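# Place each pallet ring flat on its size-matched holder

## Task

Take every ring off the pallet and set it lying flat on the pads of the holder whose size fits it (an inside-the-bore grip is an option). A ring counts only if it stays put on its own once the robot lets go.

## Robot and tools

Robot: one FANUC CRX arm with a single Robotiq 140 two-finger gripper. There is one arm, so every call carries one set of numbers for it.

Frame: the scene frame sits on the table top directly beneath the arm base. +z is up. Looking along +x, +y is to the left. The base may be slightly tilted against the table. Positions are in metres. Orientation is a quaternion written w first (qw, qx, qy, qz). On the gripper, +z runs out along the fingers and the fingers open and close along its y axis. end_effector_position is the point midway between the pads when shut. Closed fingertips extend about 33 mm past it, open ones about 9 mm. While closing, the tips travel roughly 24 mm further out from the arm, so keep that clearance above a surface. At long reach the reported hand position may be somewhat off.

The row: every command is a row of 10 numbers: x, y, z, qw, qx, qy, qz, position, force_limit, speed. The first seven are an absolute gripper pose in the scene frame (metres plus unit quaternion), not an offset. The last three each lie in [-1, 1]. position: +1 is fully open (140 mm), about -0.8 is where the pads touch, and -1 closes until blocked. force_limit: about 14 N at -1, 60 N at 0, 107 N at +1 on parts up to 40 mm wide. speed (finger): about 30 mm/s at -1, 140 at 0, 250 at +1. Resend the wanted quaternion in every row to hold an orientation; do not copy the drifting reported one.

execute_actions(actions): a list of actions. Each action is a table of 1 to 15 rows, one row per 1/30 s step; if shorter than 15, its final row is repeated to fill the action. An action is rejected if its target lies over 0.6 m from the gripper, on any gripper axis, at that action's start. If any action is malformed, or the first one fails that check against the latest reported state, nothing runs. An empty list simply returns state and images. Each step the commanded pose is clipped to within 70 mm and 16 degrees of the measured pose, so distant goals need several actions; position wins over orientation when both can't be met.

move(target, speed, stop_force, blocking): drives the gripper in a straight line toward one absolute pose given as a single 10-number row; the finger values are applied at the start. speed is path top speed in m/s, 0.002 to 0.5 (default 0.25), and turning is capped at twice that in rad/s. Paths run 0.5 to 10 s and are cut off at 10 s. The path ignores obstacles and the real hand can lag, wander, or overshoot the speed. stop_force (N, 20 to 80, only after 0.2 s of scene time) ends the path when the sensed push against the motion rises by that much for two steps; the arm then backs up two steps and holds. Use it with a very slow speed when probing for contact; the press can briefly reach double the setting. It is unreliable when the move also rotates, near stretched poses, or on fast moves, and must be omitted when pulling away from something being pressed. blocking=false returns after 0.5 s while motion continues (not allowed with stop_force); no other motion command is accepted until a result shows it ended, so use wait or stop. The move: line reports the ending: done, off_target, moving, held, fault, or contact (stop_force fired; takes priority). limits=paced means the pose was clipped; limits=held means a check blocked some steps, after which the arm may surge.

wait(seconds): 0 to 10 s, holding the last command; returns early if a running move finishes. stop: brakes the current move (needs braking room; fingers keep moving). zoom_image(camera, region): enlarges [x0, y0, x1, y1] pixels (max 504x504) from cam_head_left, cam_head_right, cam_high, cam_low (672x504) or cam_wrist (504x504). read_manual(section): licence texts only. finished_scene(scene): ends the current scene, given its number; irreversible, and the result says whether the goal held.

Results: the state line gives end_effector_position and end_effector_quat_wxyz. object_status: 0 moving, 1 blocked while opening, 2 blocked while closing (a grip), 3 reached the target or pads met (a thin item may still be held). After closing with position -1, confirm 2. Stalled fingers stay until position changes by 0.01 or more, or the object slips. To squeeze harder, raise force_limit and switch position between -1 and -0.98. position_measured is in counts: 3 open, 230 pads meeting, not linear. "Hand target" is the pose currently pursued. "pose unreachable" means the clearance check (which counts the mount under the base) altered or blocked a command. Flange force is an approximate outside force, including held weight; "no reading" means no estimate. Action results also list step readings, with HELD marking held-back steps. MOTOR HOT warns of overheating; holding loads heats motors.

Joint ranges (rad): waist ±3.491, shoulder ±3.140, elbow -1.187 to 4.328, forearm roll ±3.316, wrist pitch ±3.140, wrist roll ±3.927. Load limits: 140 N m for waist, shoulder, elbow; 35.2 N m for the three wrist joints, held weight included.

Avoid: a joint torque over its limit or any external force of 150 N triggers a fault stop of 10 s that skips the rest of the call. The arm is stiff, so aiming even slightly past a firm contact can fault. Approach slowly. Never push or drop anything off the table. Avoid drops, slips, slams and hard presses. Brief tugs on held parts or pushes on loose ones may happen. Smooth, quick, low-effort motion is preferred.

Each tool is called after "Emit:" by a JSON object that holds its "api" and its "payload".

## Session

Emit:
{"api": "move", "payload": {"target": [0.5,0.05,0.35,0,0,1,0,-0.45,0,1]}}

Scene clock: 1.03 s.
end_effector_position=(+0.5004, +0.0493, +0.3495) position_measured=186 object_status=3 end_effector_quat_wxyz=(-0.000, +0.000, +1.000, -0.001)
Joint positions: [ 0.126  0.31  -0.286 -0.122 -0.91  -1.796]
Joint velocities: [ 0.001  0.001  0.001  0.    -0.    -0.   ]
Flange force (N, the push that the arm receives, along the gripper's own x y z axes): [-0.1 0.7 -3.0]
Hand target: +0.500, +0.049, +0.350; -0.000, +0.000, +1.000, -0.001
Off the commanded pose: 0.001 m, 0 deg.
move: done

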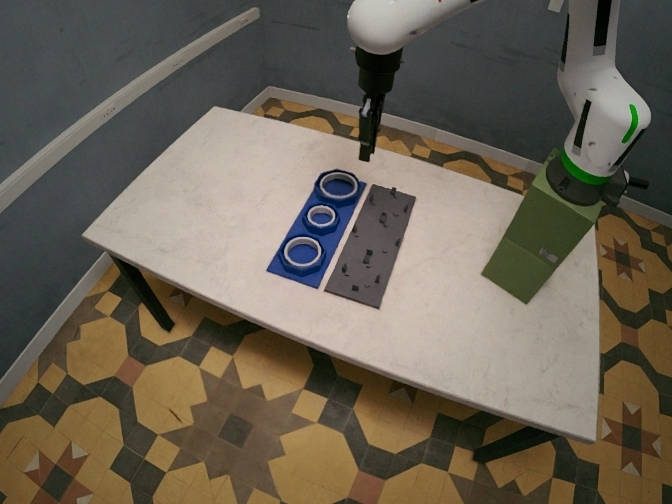

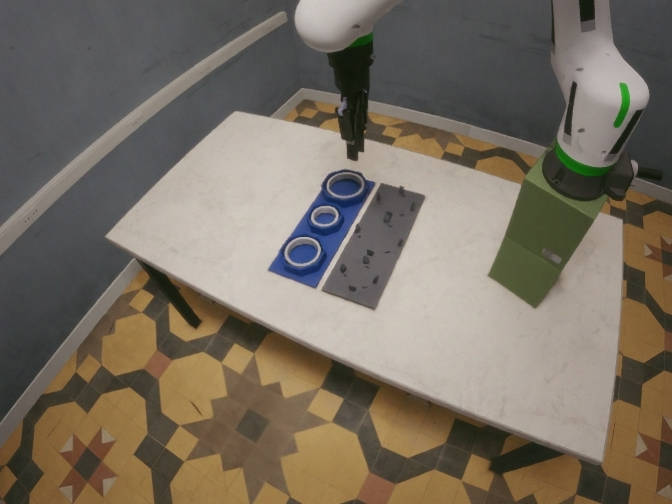

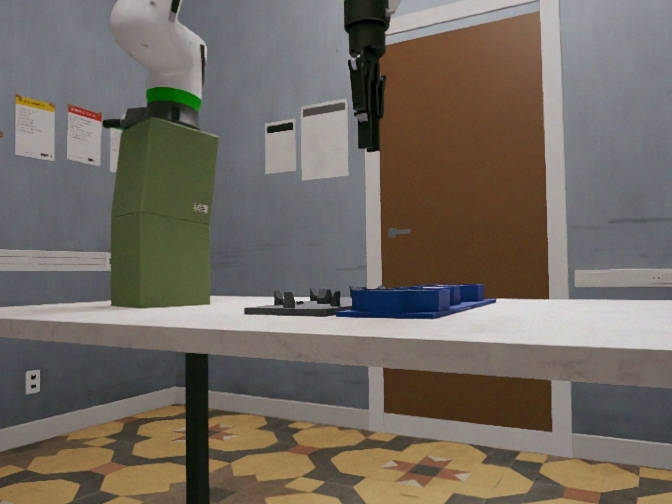

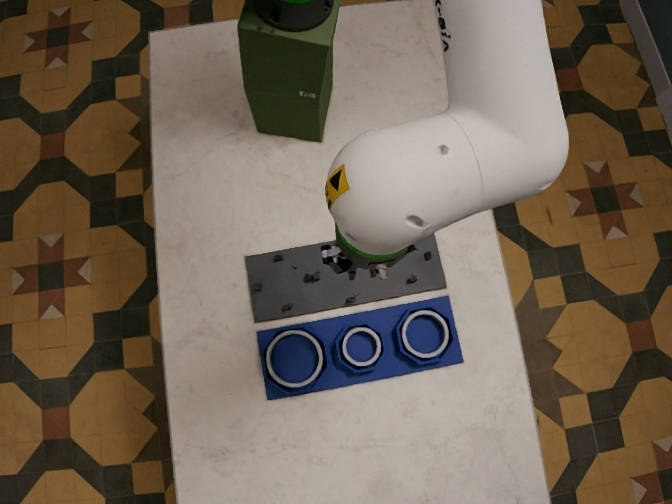

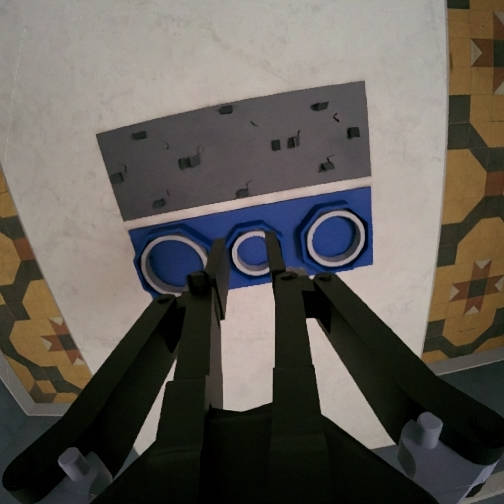

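Emit:
{"api": "move", "payload": {"target": [0.62,0.049,0.072,0,0,1,0,-0.45,0,1]}}

Scene clock: 6.50 s.
end_effector_position=(+0.6195, +0.0488, +0.0722) position_measured=186 object_status=3 end_effector_quat_wxyz=(+0.000, +0.000, +1.000, +0.000)
Joint positions: [ 0.109  1.028  0.143 -0.169 -0.625 -1.717]
Joint velocities: [-0.001  0.     0.001 -0.001 -0.     0.001]
Flange force (N, the push that the arm receives, along the gripper's own x y z axes): [-0.1 0.8 -2.4]
Hand target: +0.619, +0.049, +0.072; -0.000, +0.000, +1.000, +0.000
Off the commanded pose: 0.001 m, 0 deg.
move: done

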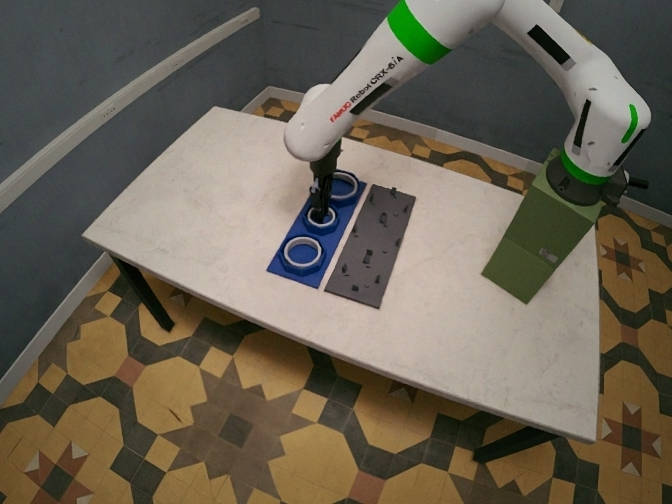

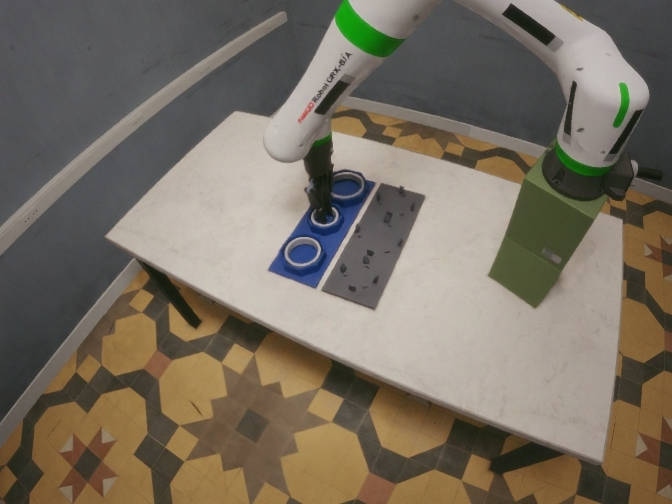

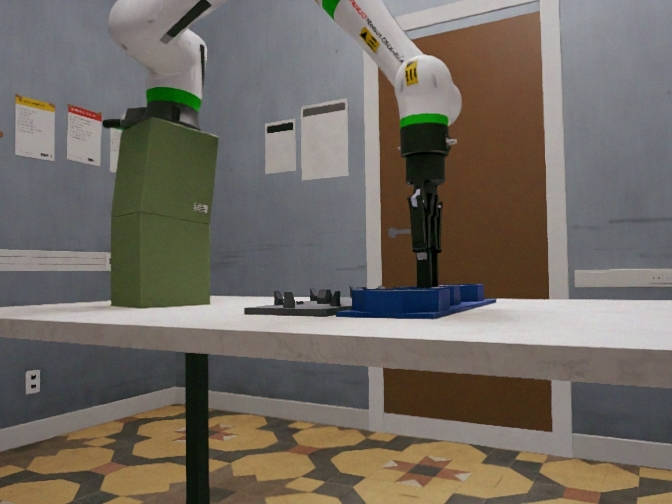

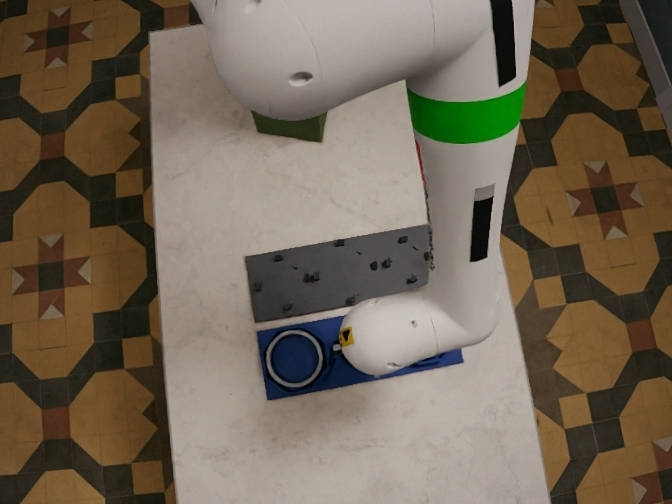

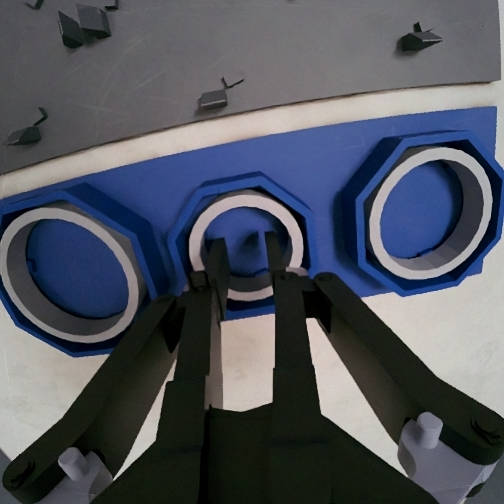

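Well centred.

Emit:
{"api": "move", "payload": {"target": [0.62,0.049,0.045,0,0,1,0,-0.45,0,0], "speed": 0.04, "stop_force": 20}}

Emit:
{"api": "move", "payload": {"target": [0.62,0.049,0.045,0,0,1,0,1,0.3,-0.5]}}

Emit:
{"api": "move", "payload": {"target": [0.62,0.049,0.11,0,0,1,0,1,0.3,-0.5], "speed": 0.1}}

Emit:
{"api": "move", "payload": {"target": [0.431,0.19,0.1,0,0,1,0,1,0.3,-0.5], "speed": 0.2}}

Emit:
{"api": "move", "payload": {"target": [0.431,0.19,0.075,0,0,1,0,1,0.3,-0.5], "speed": 0.04}}

Scene clock: 11.73 s.
end_effector_position=(+0.6200, +0.0490, +0.0451) position_measured=186 object_status=3 end_effector_quat_wxyz=(+0.000, +0.000, +1.000, -0.000)
Joint positions: [ 0.114  1.085  0.173 -0.175 -0.599 -1.714]
Joint velocities: [0.    0.    0.001 0.    0.    0.002]
Flange force (N, the push that the arm receives, along the gripper's own x y z axes): [-1.6 0.7 -1.9]
Hand target: +0.620, +0.049, +0.045; +0.000, +0.000, +1.000, -0.000
Off the commanded pose: 0.000 m, 0 deg.
move: done

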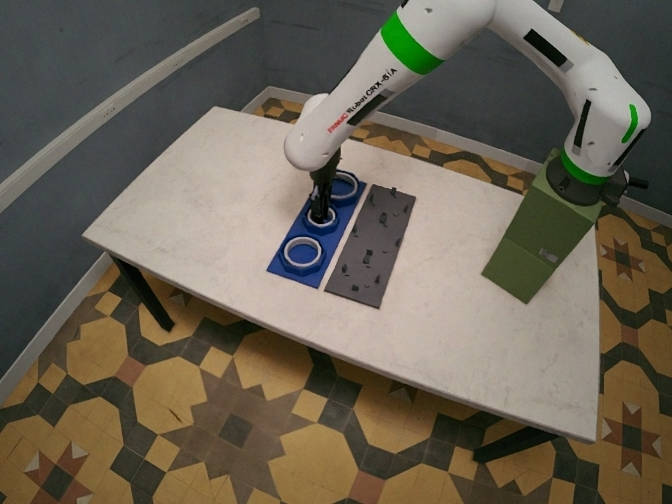

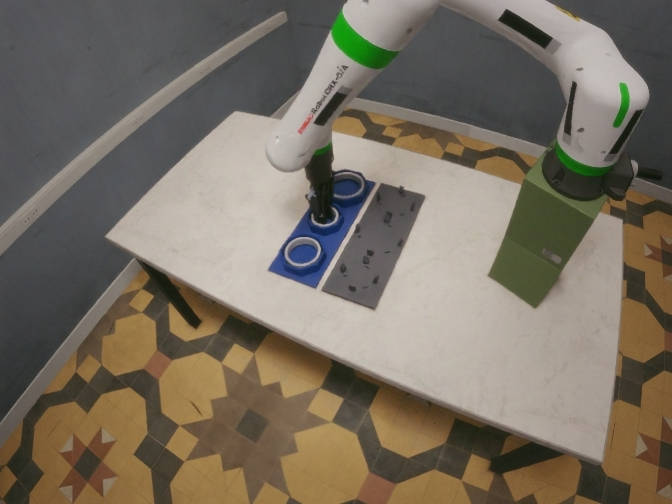

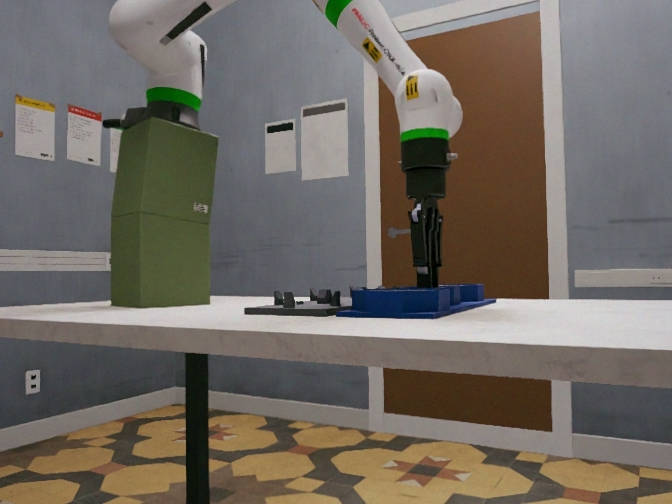

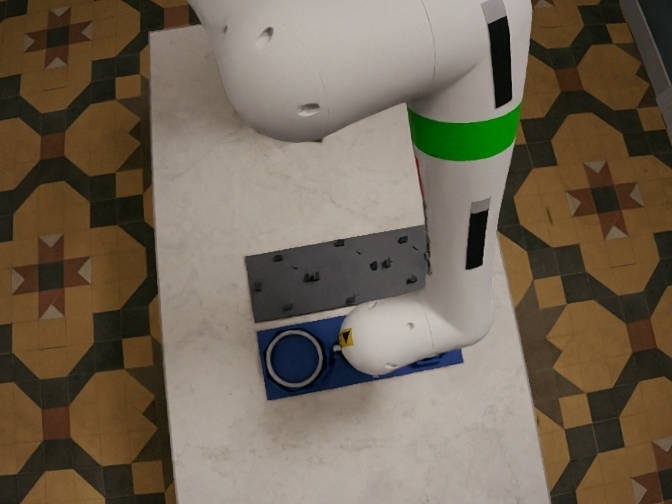

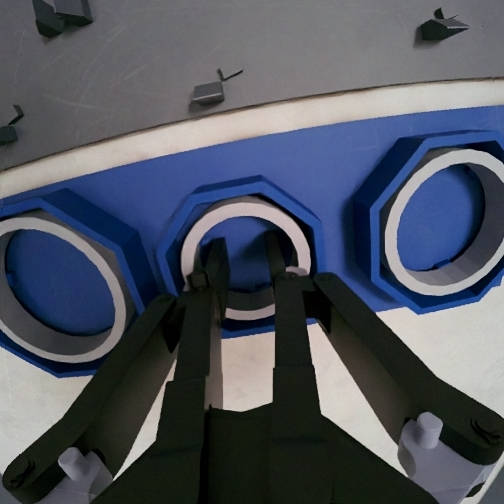

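Scene clock: 12.43 s.
end_effector_position=(+0.6200, +0.0490, +0.0450) position_measured=149 object_status=1 end_effector_quat_wxyz=(+0.000, +0.000, +1.000, +0.000)
Joint positions: [ 0.114  1.085  0.174 -0.175 -0.599 -1.714]
Joint velocities: [ 0.    -0.001  0.    -0.002 -0.     0.   ]
Flange force (N, the push that the arm receives, along the gripper's own x y z axes): [-0.9 1.2 1.8]
Hand target: +0.620, +0.049, +0.045; +0.000, -0.000, +1.000, +0.000
Off the commanded pose: 0.000 m, 0 deg.
move: done

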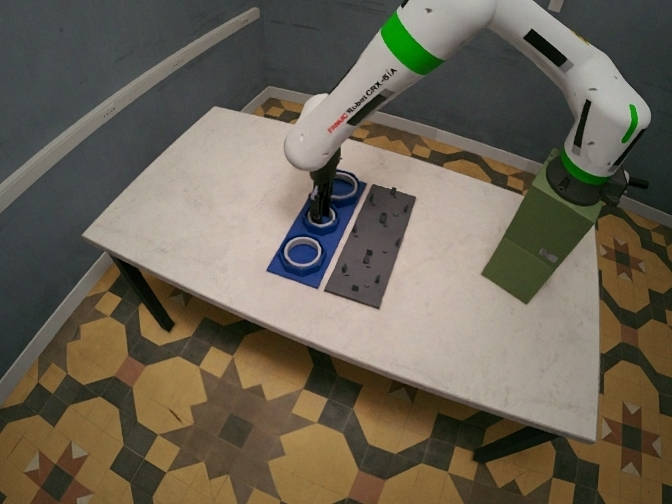

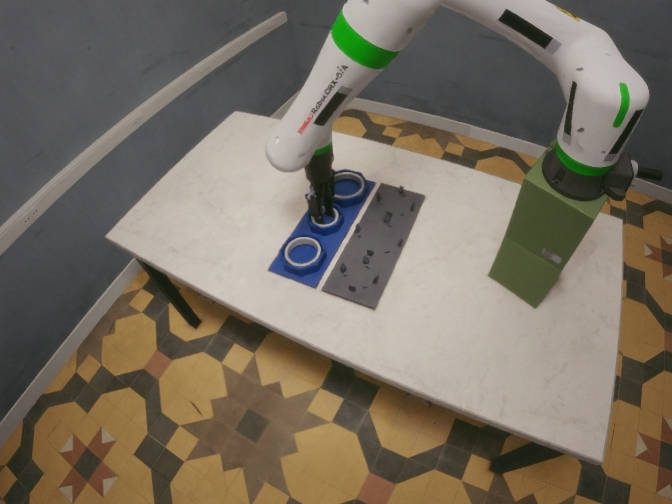

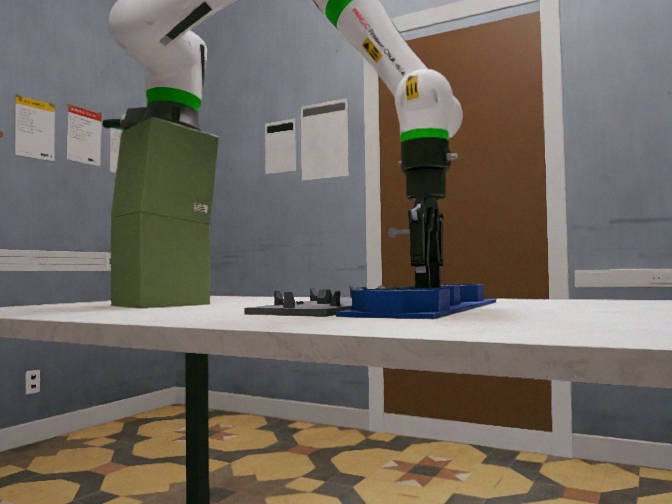

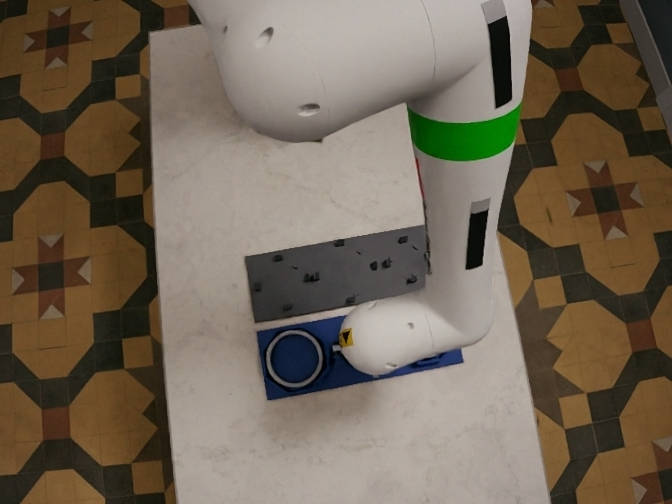

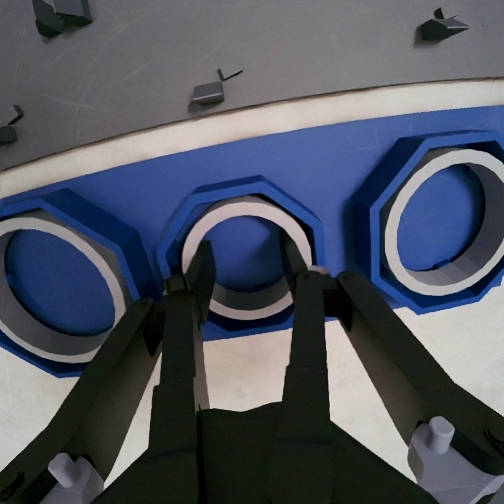

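Scene clock: 13.40 s.
end_effector_position=(+0.6201, +0.0491, +0.1099) position_measured=149 object_status=1 end_effector_quat_wxyz=(-0.000, -0.000, +1.000, +0.000)
Joint positions: [ 0.104  0.954  0.112 -0.16  -0.668 -1.723]
Joint velocities: [ 0.    -0.001 -0.    -0.001  0.    -0.   ]
Flange force (N, the push that the arm receives, along the gripper's own x y z axes): [-1.1 0.8 1.5]
Hand target: +0.620, +0.049, +0.110; -0.000, -0.000, +1.000, +0.000
Off the commanded pose: 0.000 m, 0 deg.
move: done

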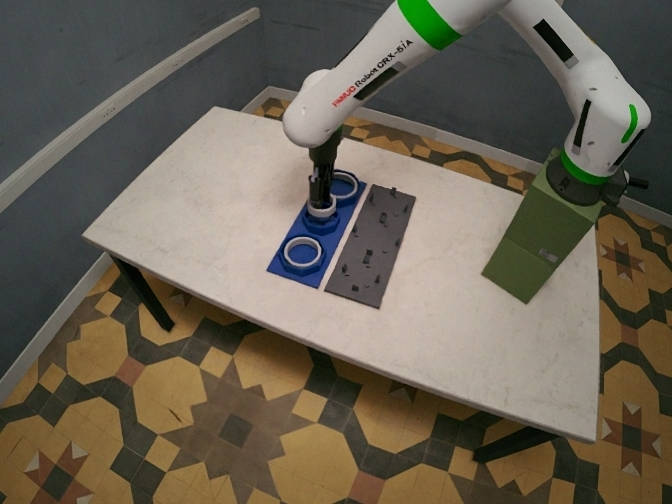

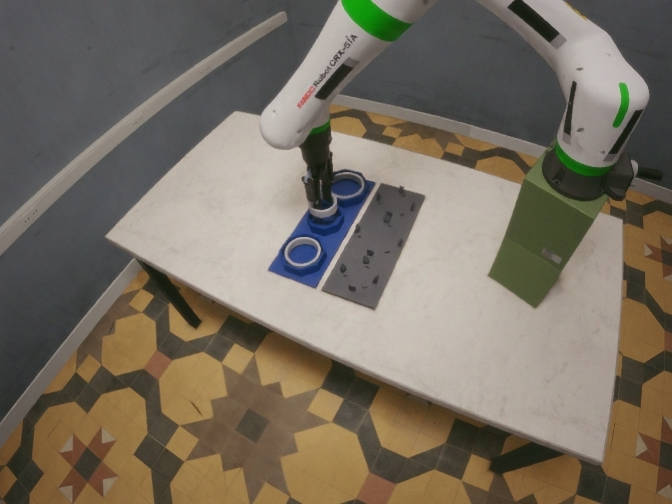

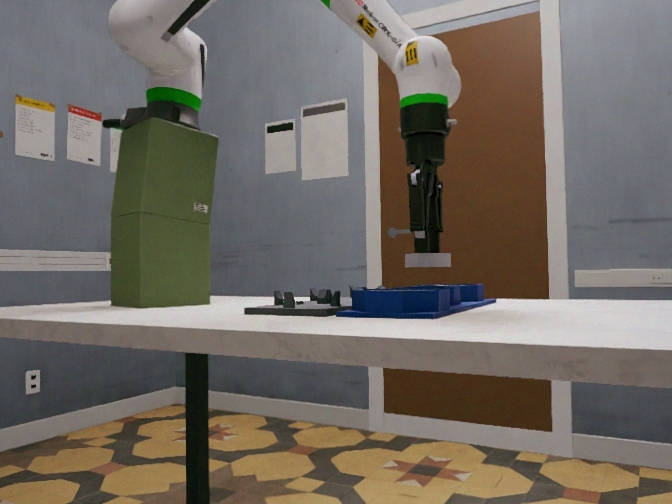

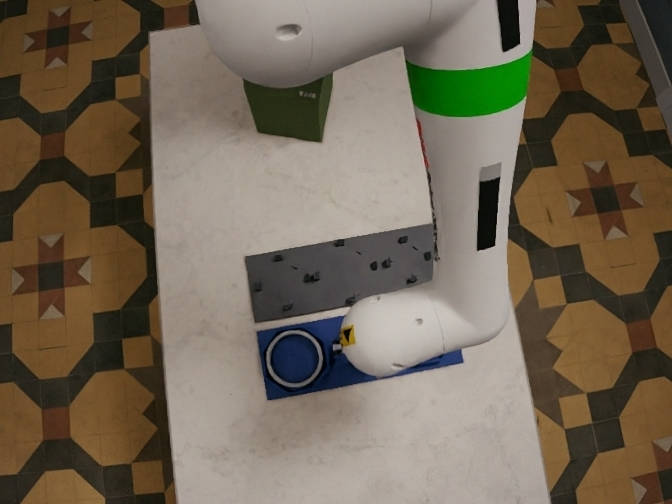

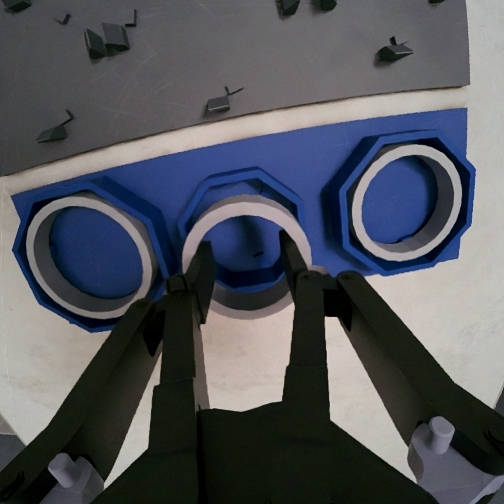

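Scene clock: 14.97 s.
end_effector_position=(+0.4317, +0.1889, +0.1005) position_measured=149 object_status=1 end_effector_quat_wxyz=(+0.001, +0.000, +1.000, -0.001)
Joint positions: [ 0.509  0.754 -0.364 -0.178 -0.358 -2.087]
Joint velocities: [ 0.002 -0.    -0.002  0.004  0.001 -0.003]
Flange force (N, the push that the arm receives, along the gripper's own x y z axes): [-0.7 -1.8 0.9]
Hand target: +0.432, +0.189, +0.100; +0.001, -0.000, +1.000, -0.001
Off the commanded pose: 0.001 m, 0 deg.
move: done

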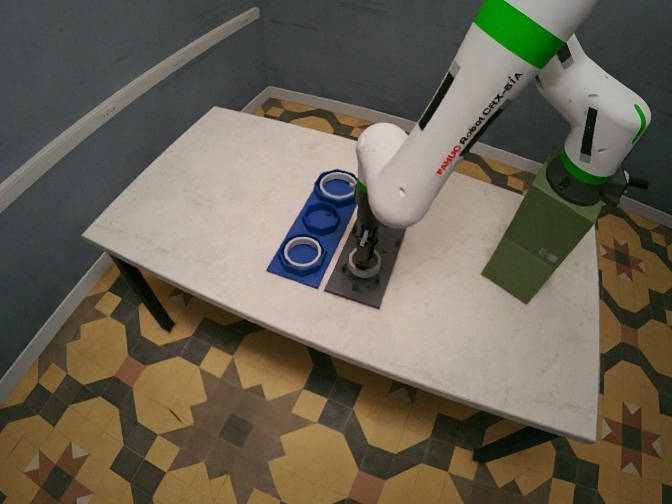

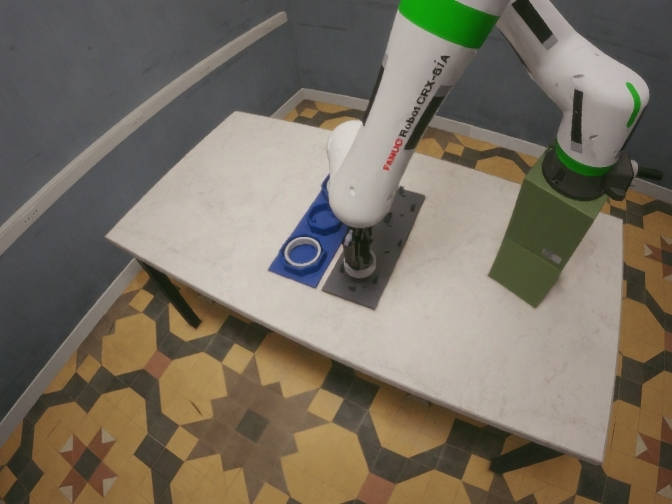

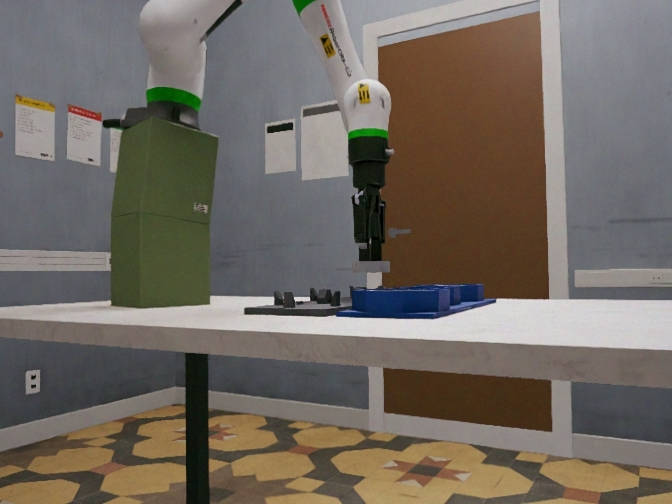

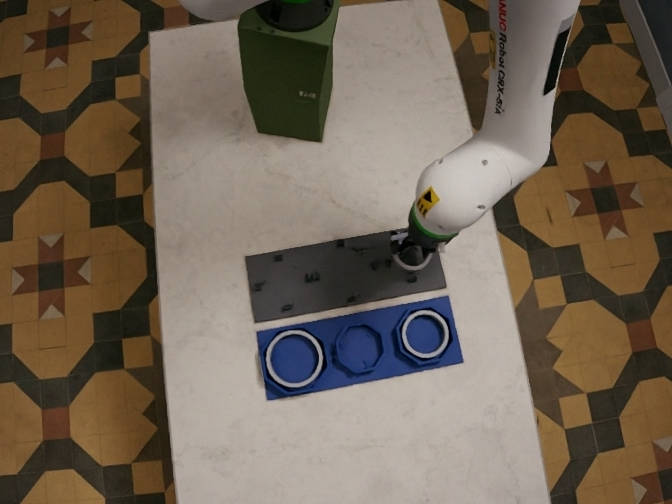

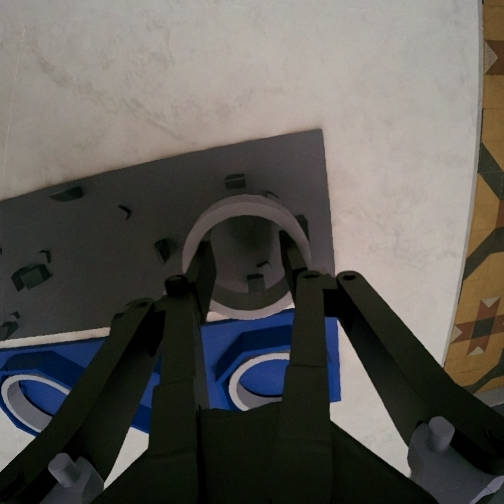

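Scene clock: 15.87 s.
end_effector_position=(+0.4310, +0.1900, +0.0751) position_measured=149 object_status=1 end_effector_quat_wxyz=(+0.000, -0.000, +1.000, +0.000)
Joint positions: [ 0.512  0.818 -0.334 -0.203 -0.324 -2.064]
Joint velocities: [-0.001  0.     0.    -0.001  0.    -0.   ]
Flange force (N, the push that the arm receives, along the gripper's own x y z axes): [-0.9 0.8 2.9]
Hand target: +0.431, +0.190, +0.075; -0.000, -0.000, +1.000, +0.000
Off the commanded pose: 0.000 m, 0 deg.
move: done

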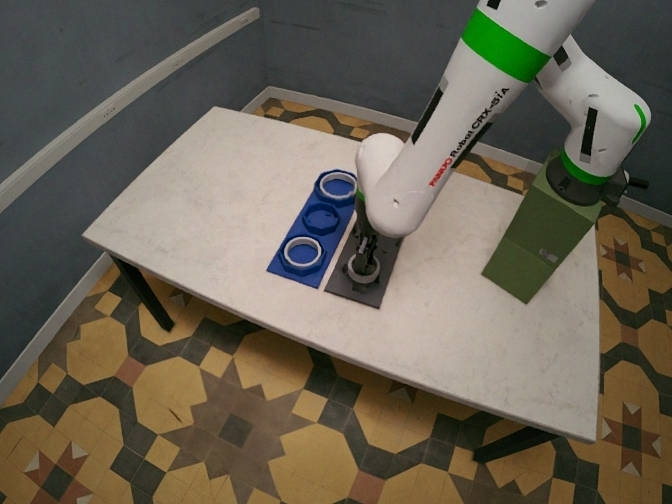

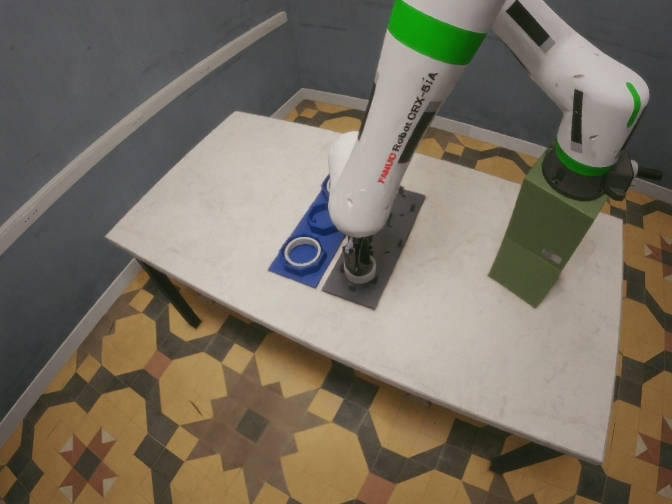

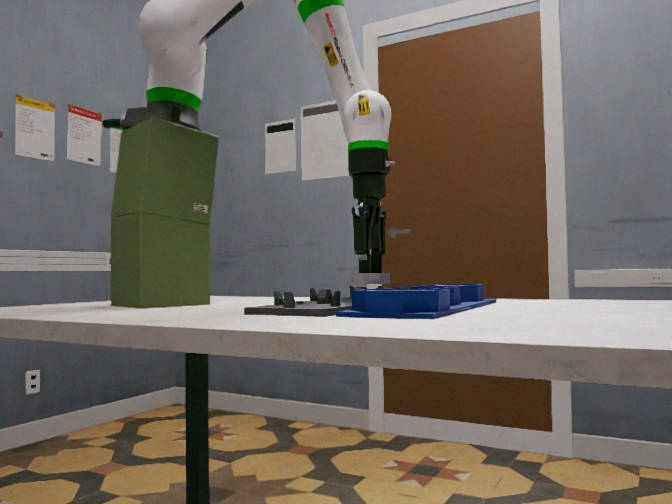

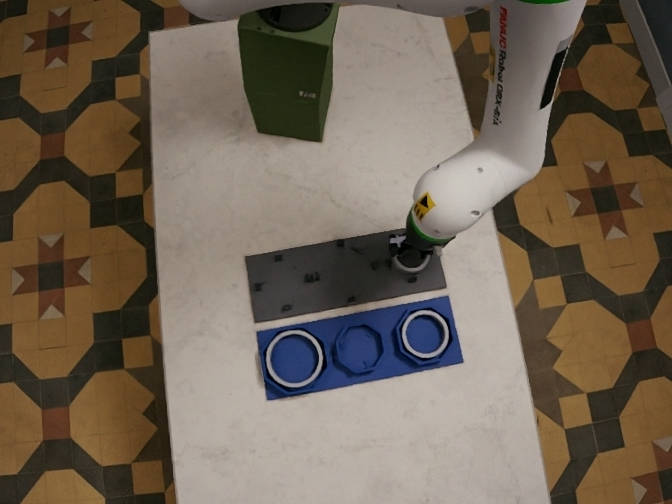

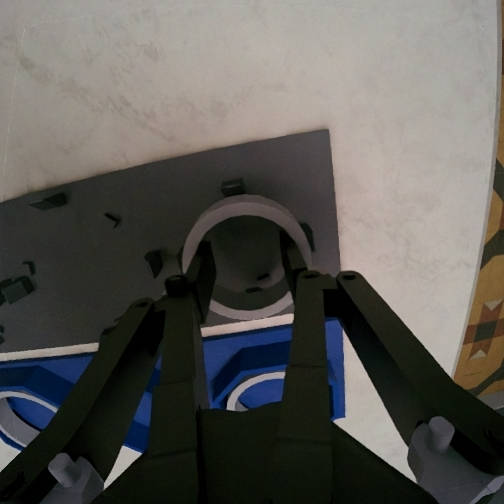

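Emit:
{"api": "move", "payload": {"target": [0.434,0.187,0.064,0,0,1,0,1,0.3,-0.5], "speed": 0.03}}

Emit:
{"api": "move", "payload": {"target": [0.434,0.187,0.038,0,0,1,0,1,0.3,-0.5], "speed": 0.008, "stop_force": 20}}

Scene clock: 19.60 s.
end_effector_position=(+0.4340, +0.1870, +0.0640) position_measured=149 object_status=1 end_effector_quat_wxyz=(-0.000, -0.000, +1.000, +0.000)
Joint positions: [ 0.504  0.848 -0.316 -0.213 -0.314 -2.046]
Joint velocities: [-0.     0.001  0.001  0.001  0.     0.002]
Flange force (N, the push that the arm receives, along the gripper's own x y z axes): [-2.0 2.0 2.3]
Hand target: +0.434, +0.187, +0.064; -0.000, +0.000, +1.000, +0.000
Off the commanded pose: 0.000 m, 0 deg.
move: done

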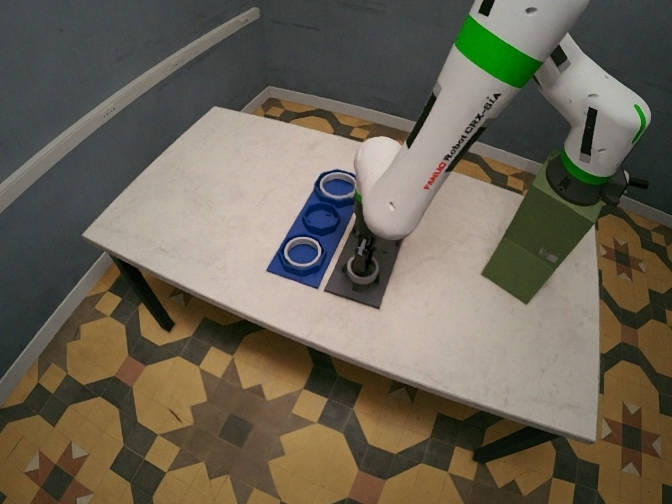

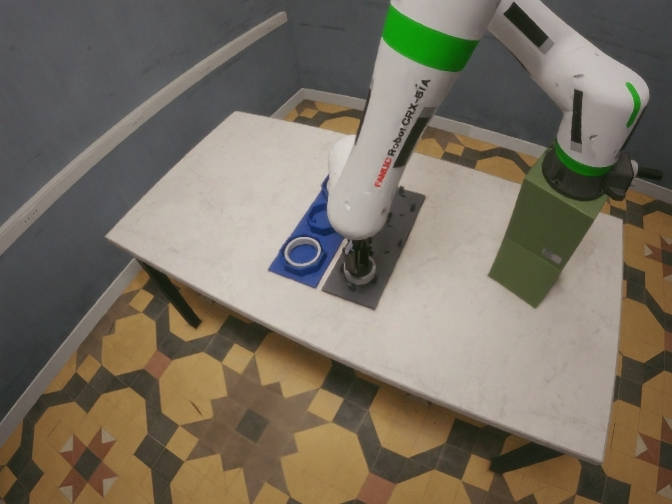

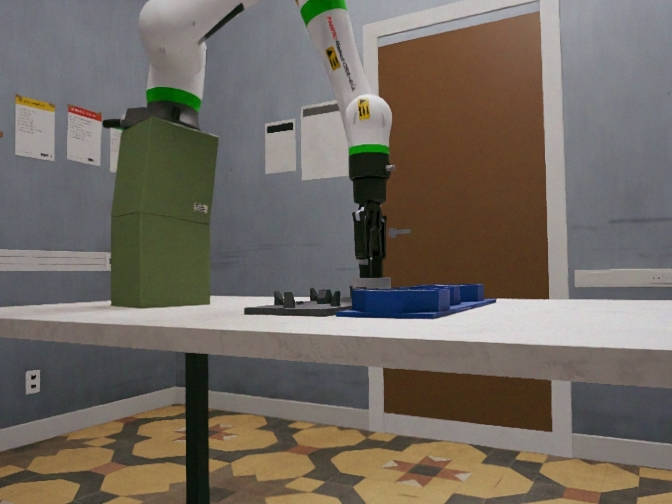

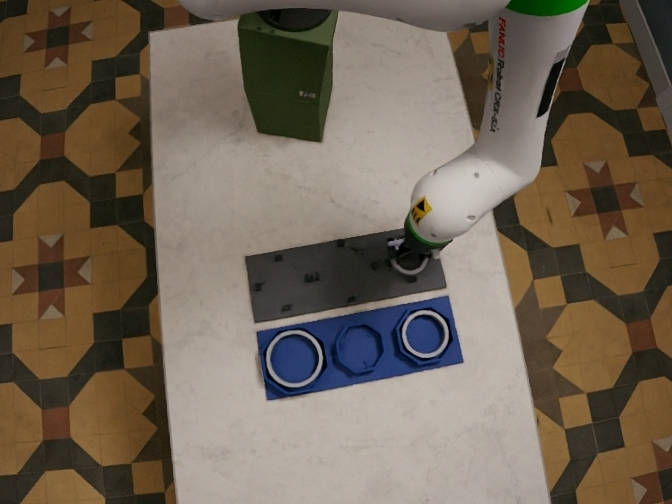

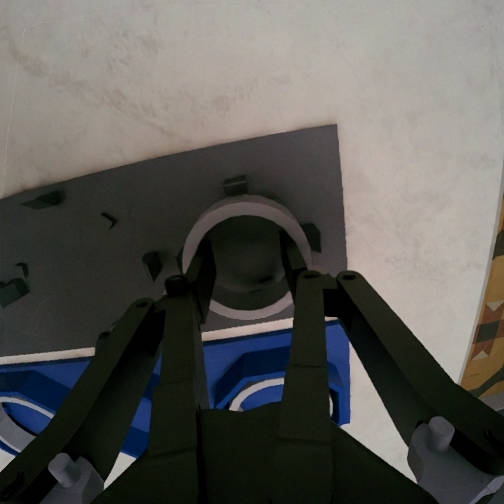

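Scene clock: 21.83 s.
end_effector_position=(+0.4339, +0.1870, +0.0486) position_measured=149 object_status=1 end_effector_quat_wxyz=(+0.000, +0.000, +1.000, +0.000)
Joint positions: [ 0.505  0.887 -0.296 -0.225 -0.296 -2.034]
Joint velocities: [ 0.    -0.002 -0.001  0.     0.    -0.006]
Flange force (N, the push that the arm receives, along the gripper's own x y z axes): [-12.2 9.0 -9.8]
Hand target: +0.434, +0.187, +0.049; -0.000, -0.000, +1.000, +0.000
Off the commanded pose: 0.011 m, 0 deg.
move: contact

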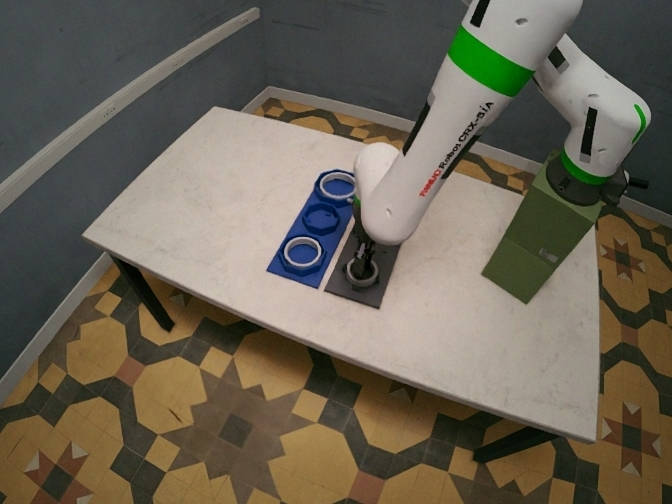

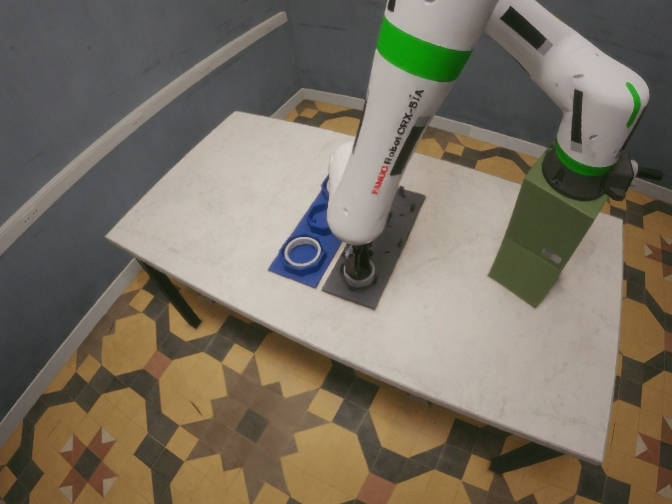

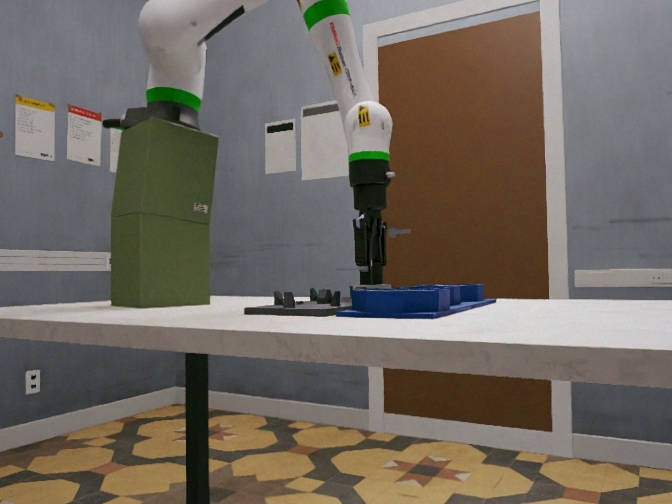

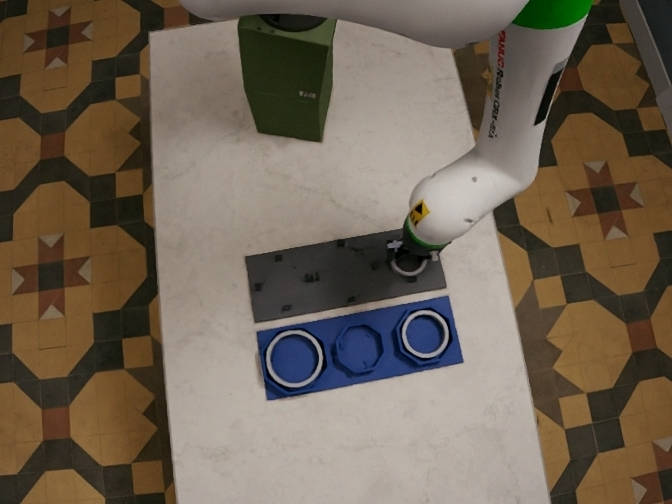

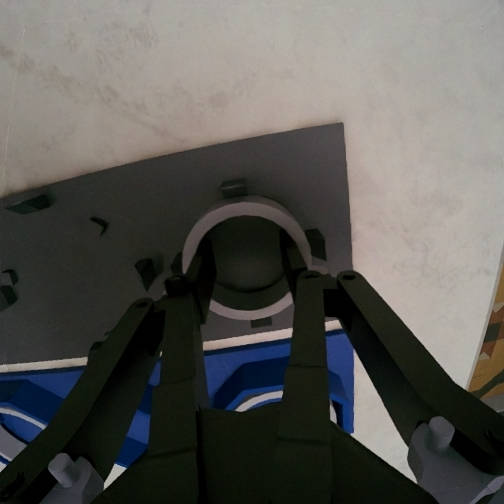

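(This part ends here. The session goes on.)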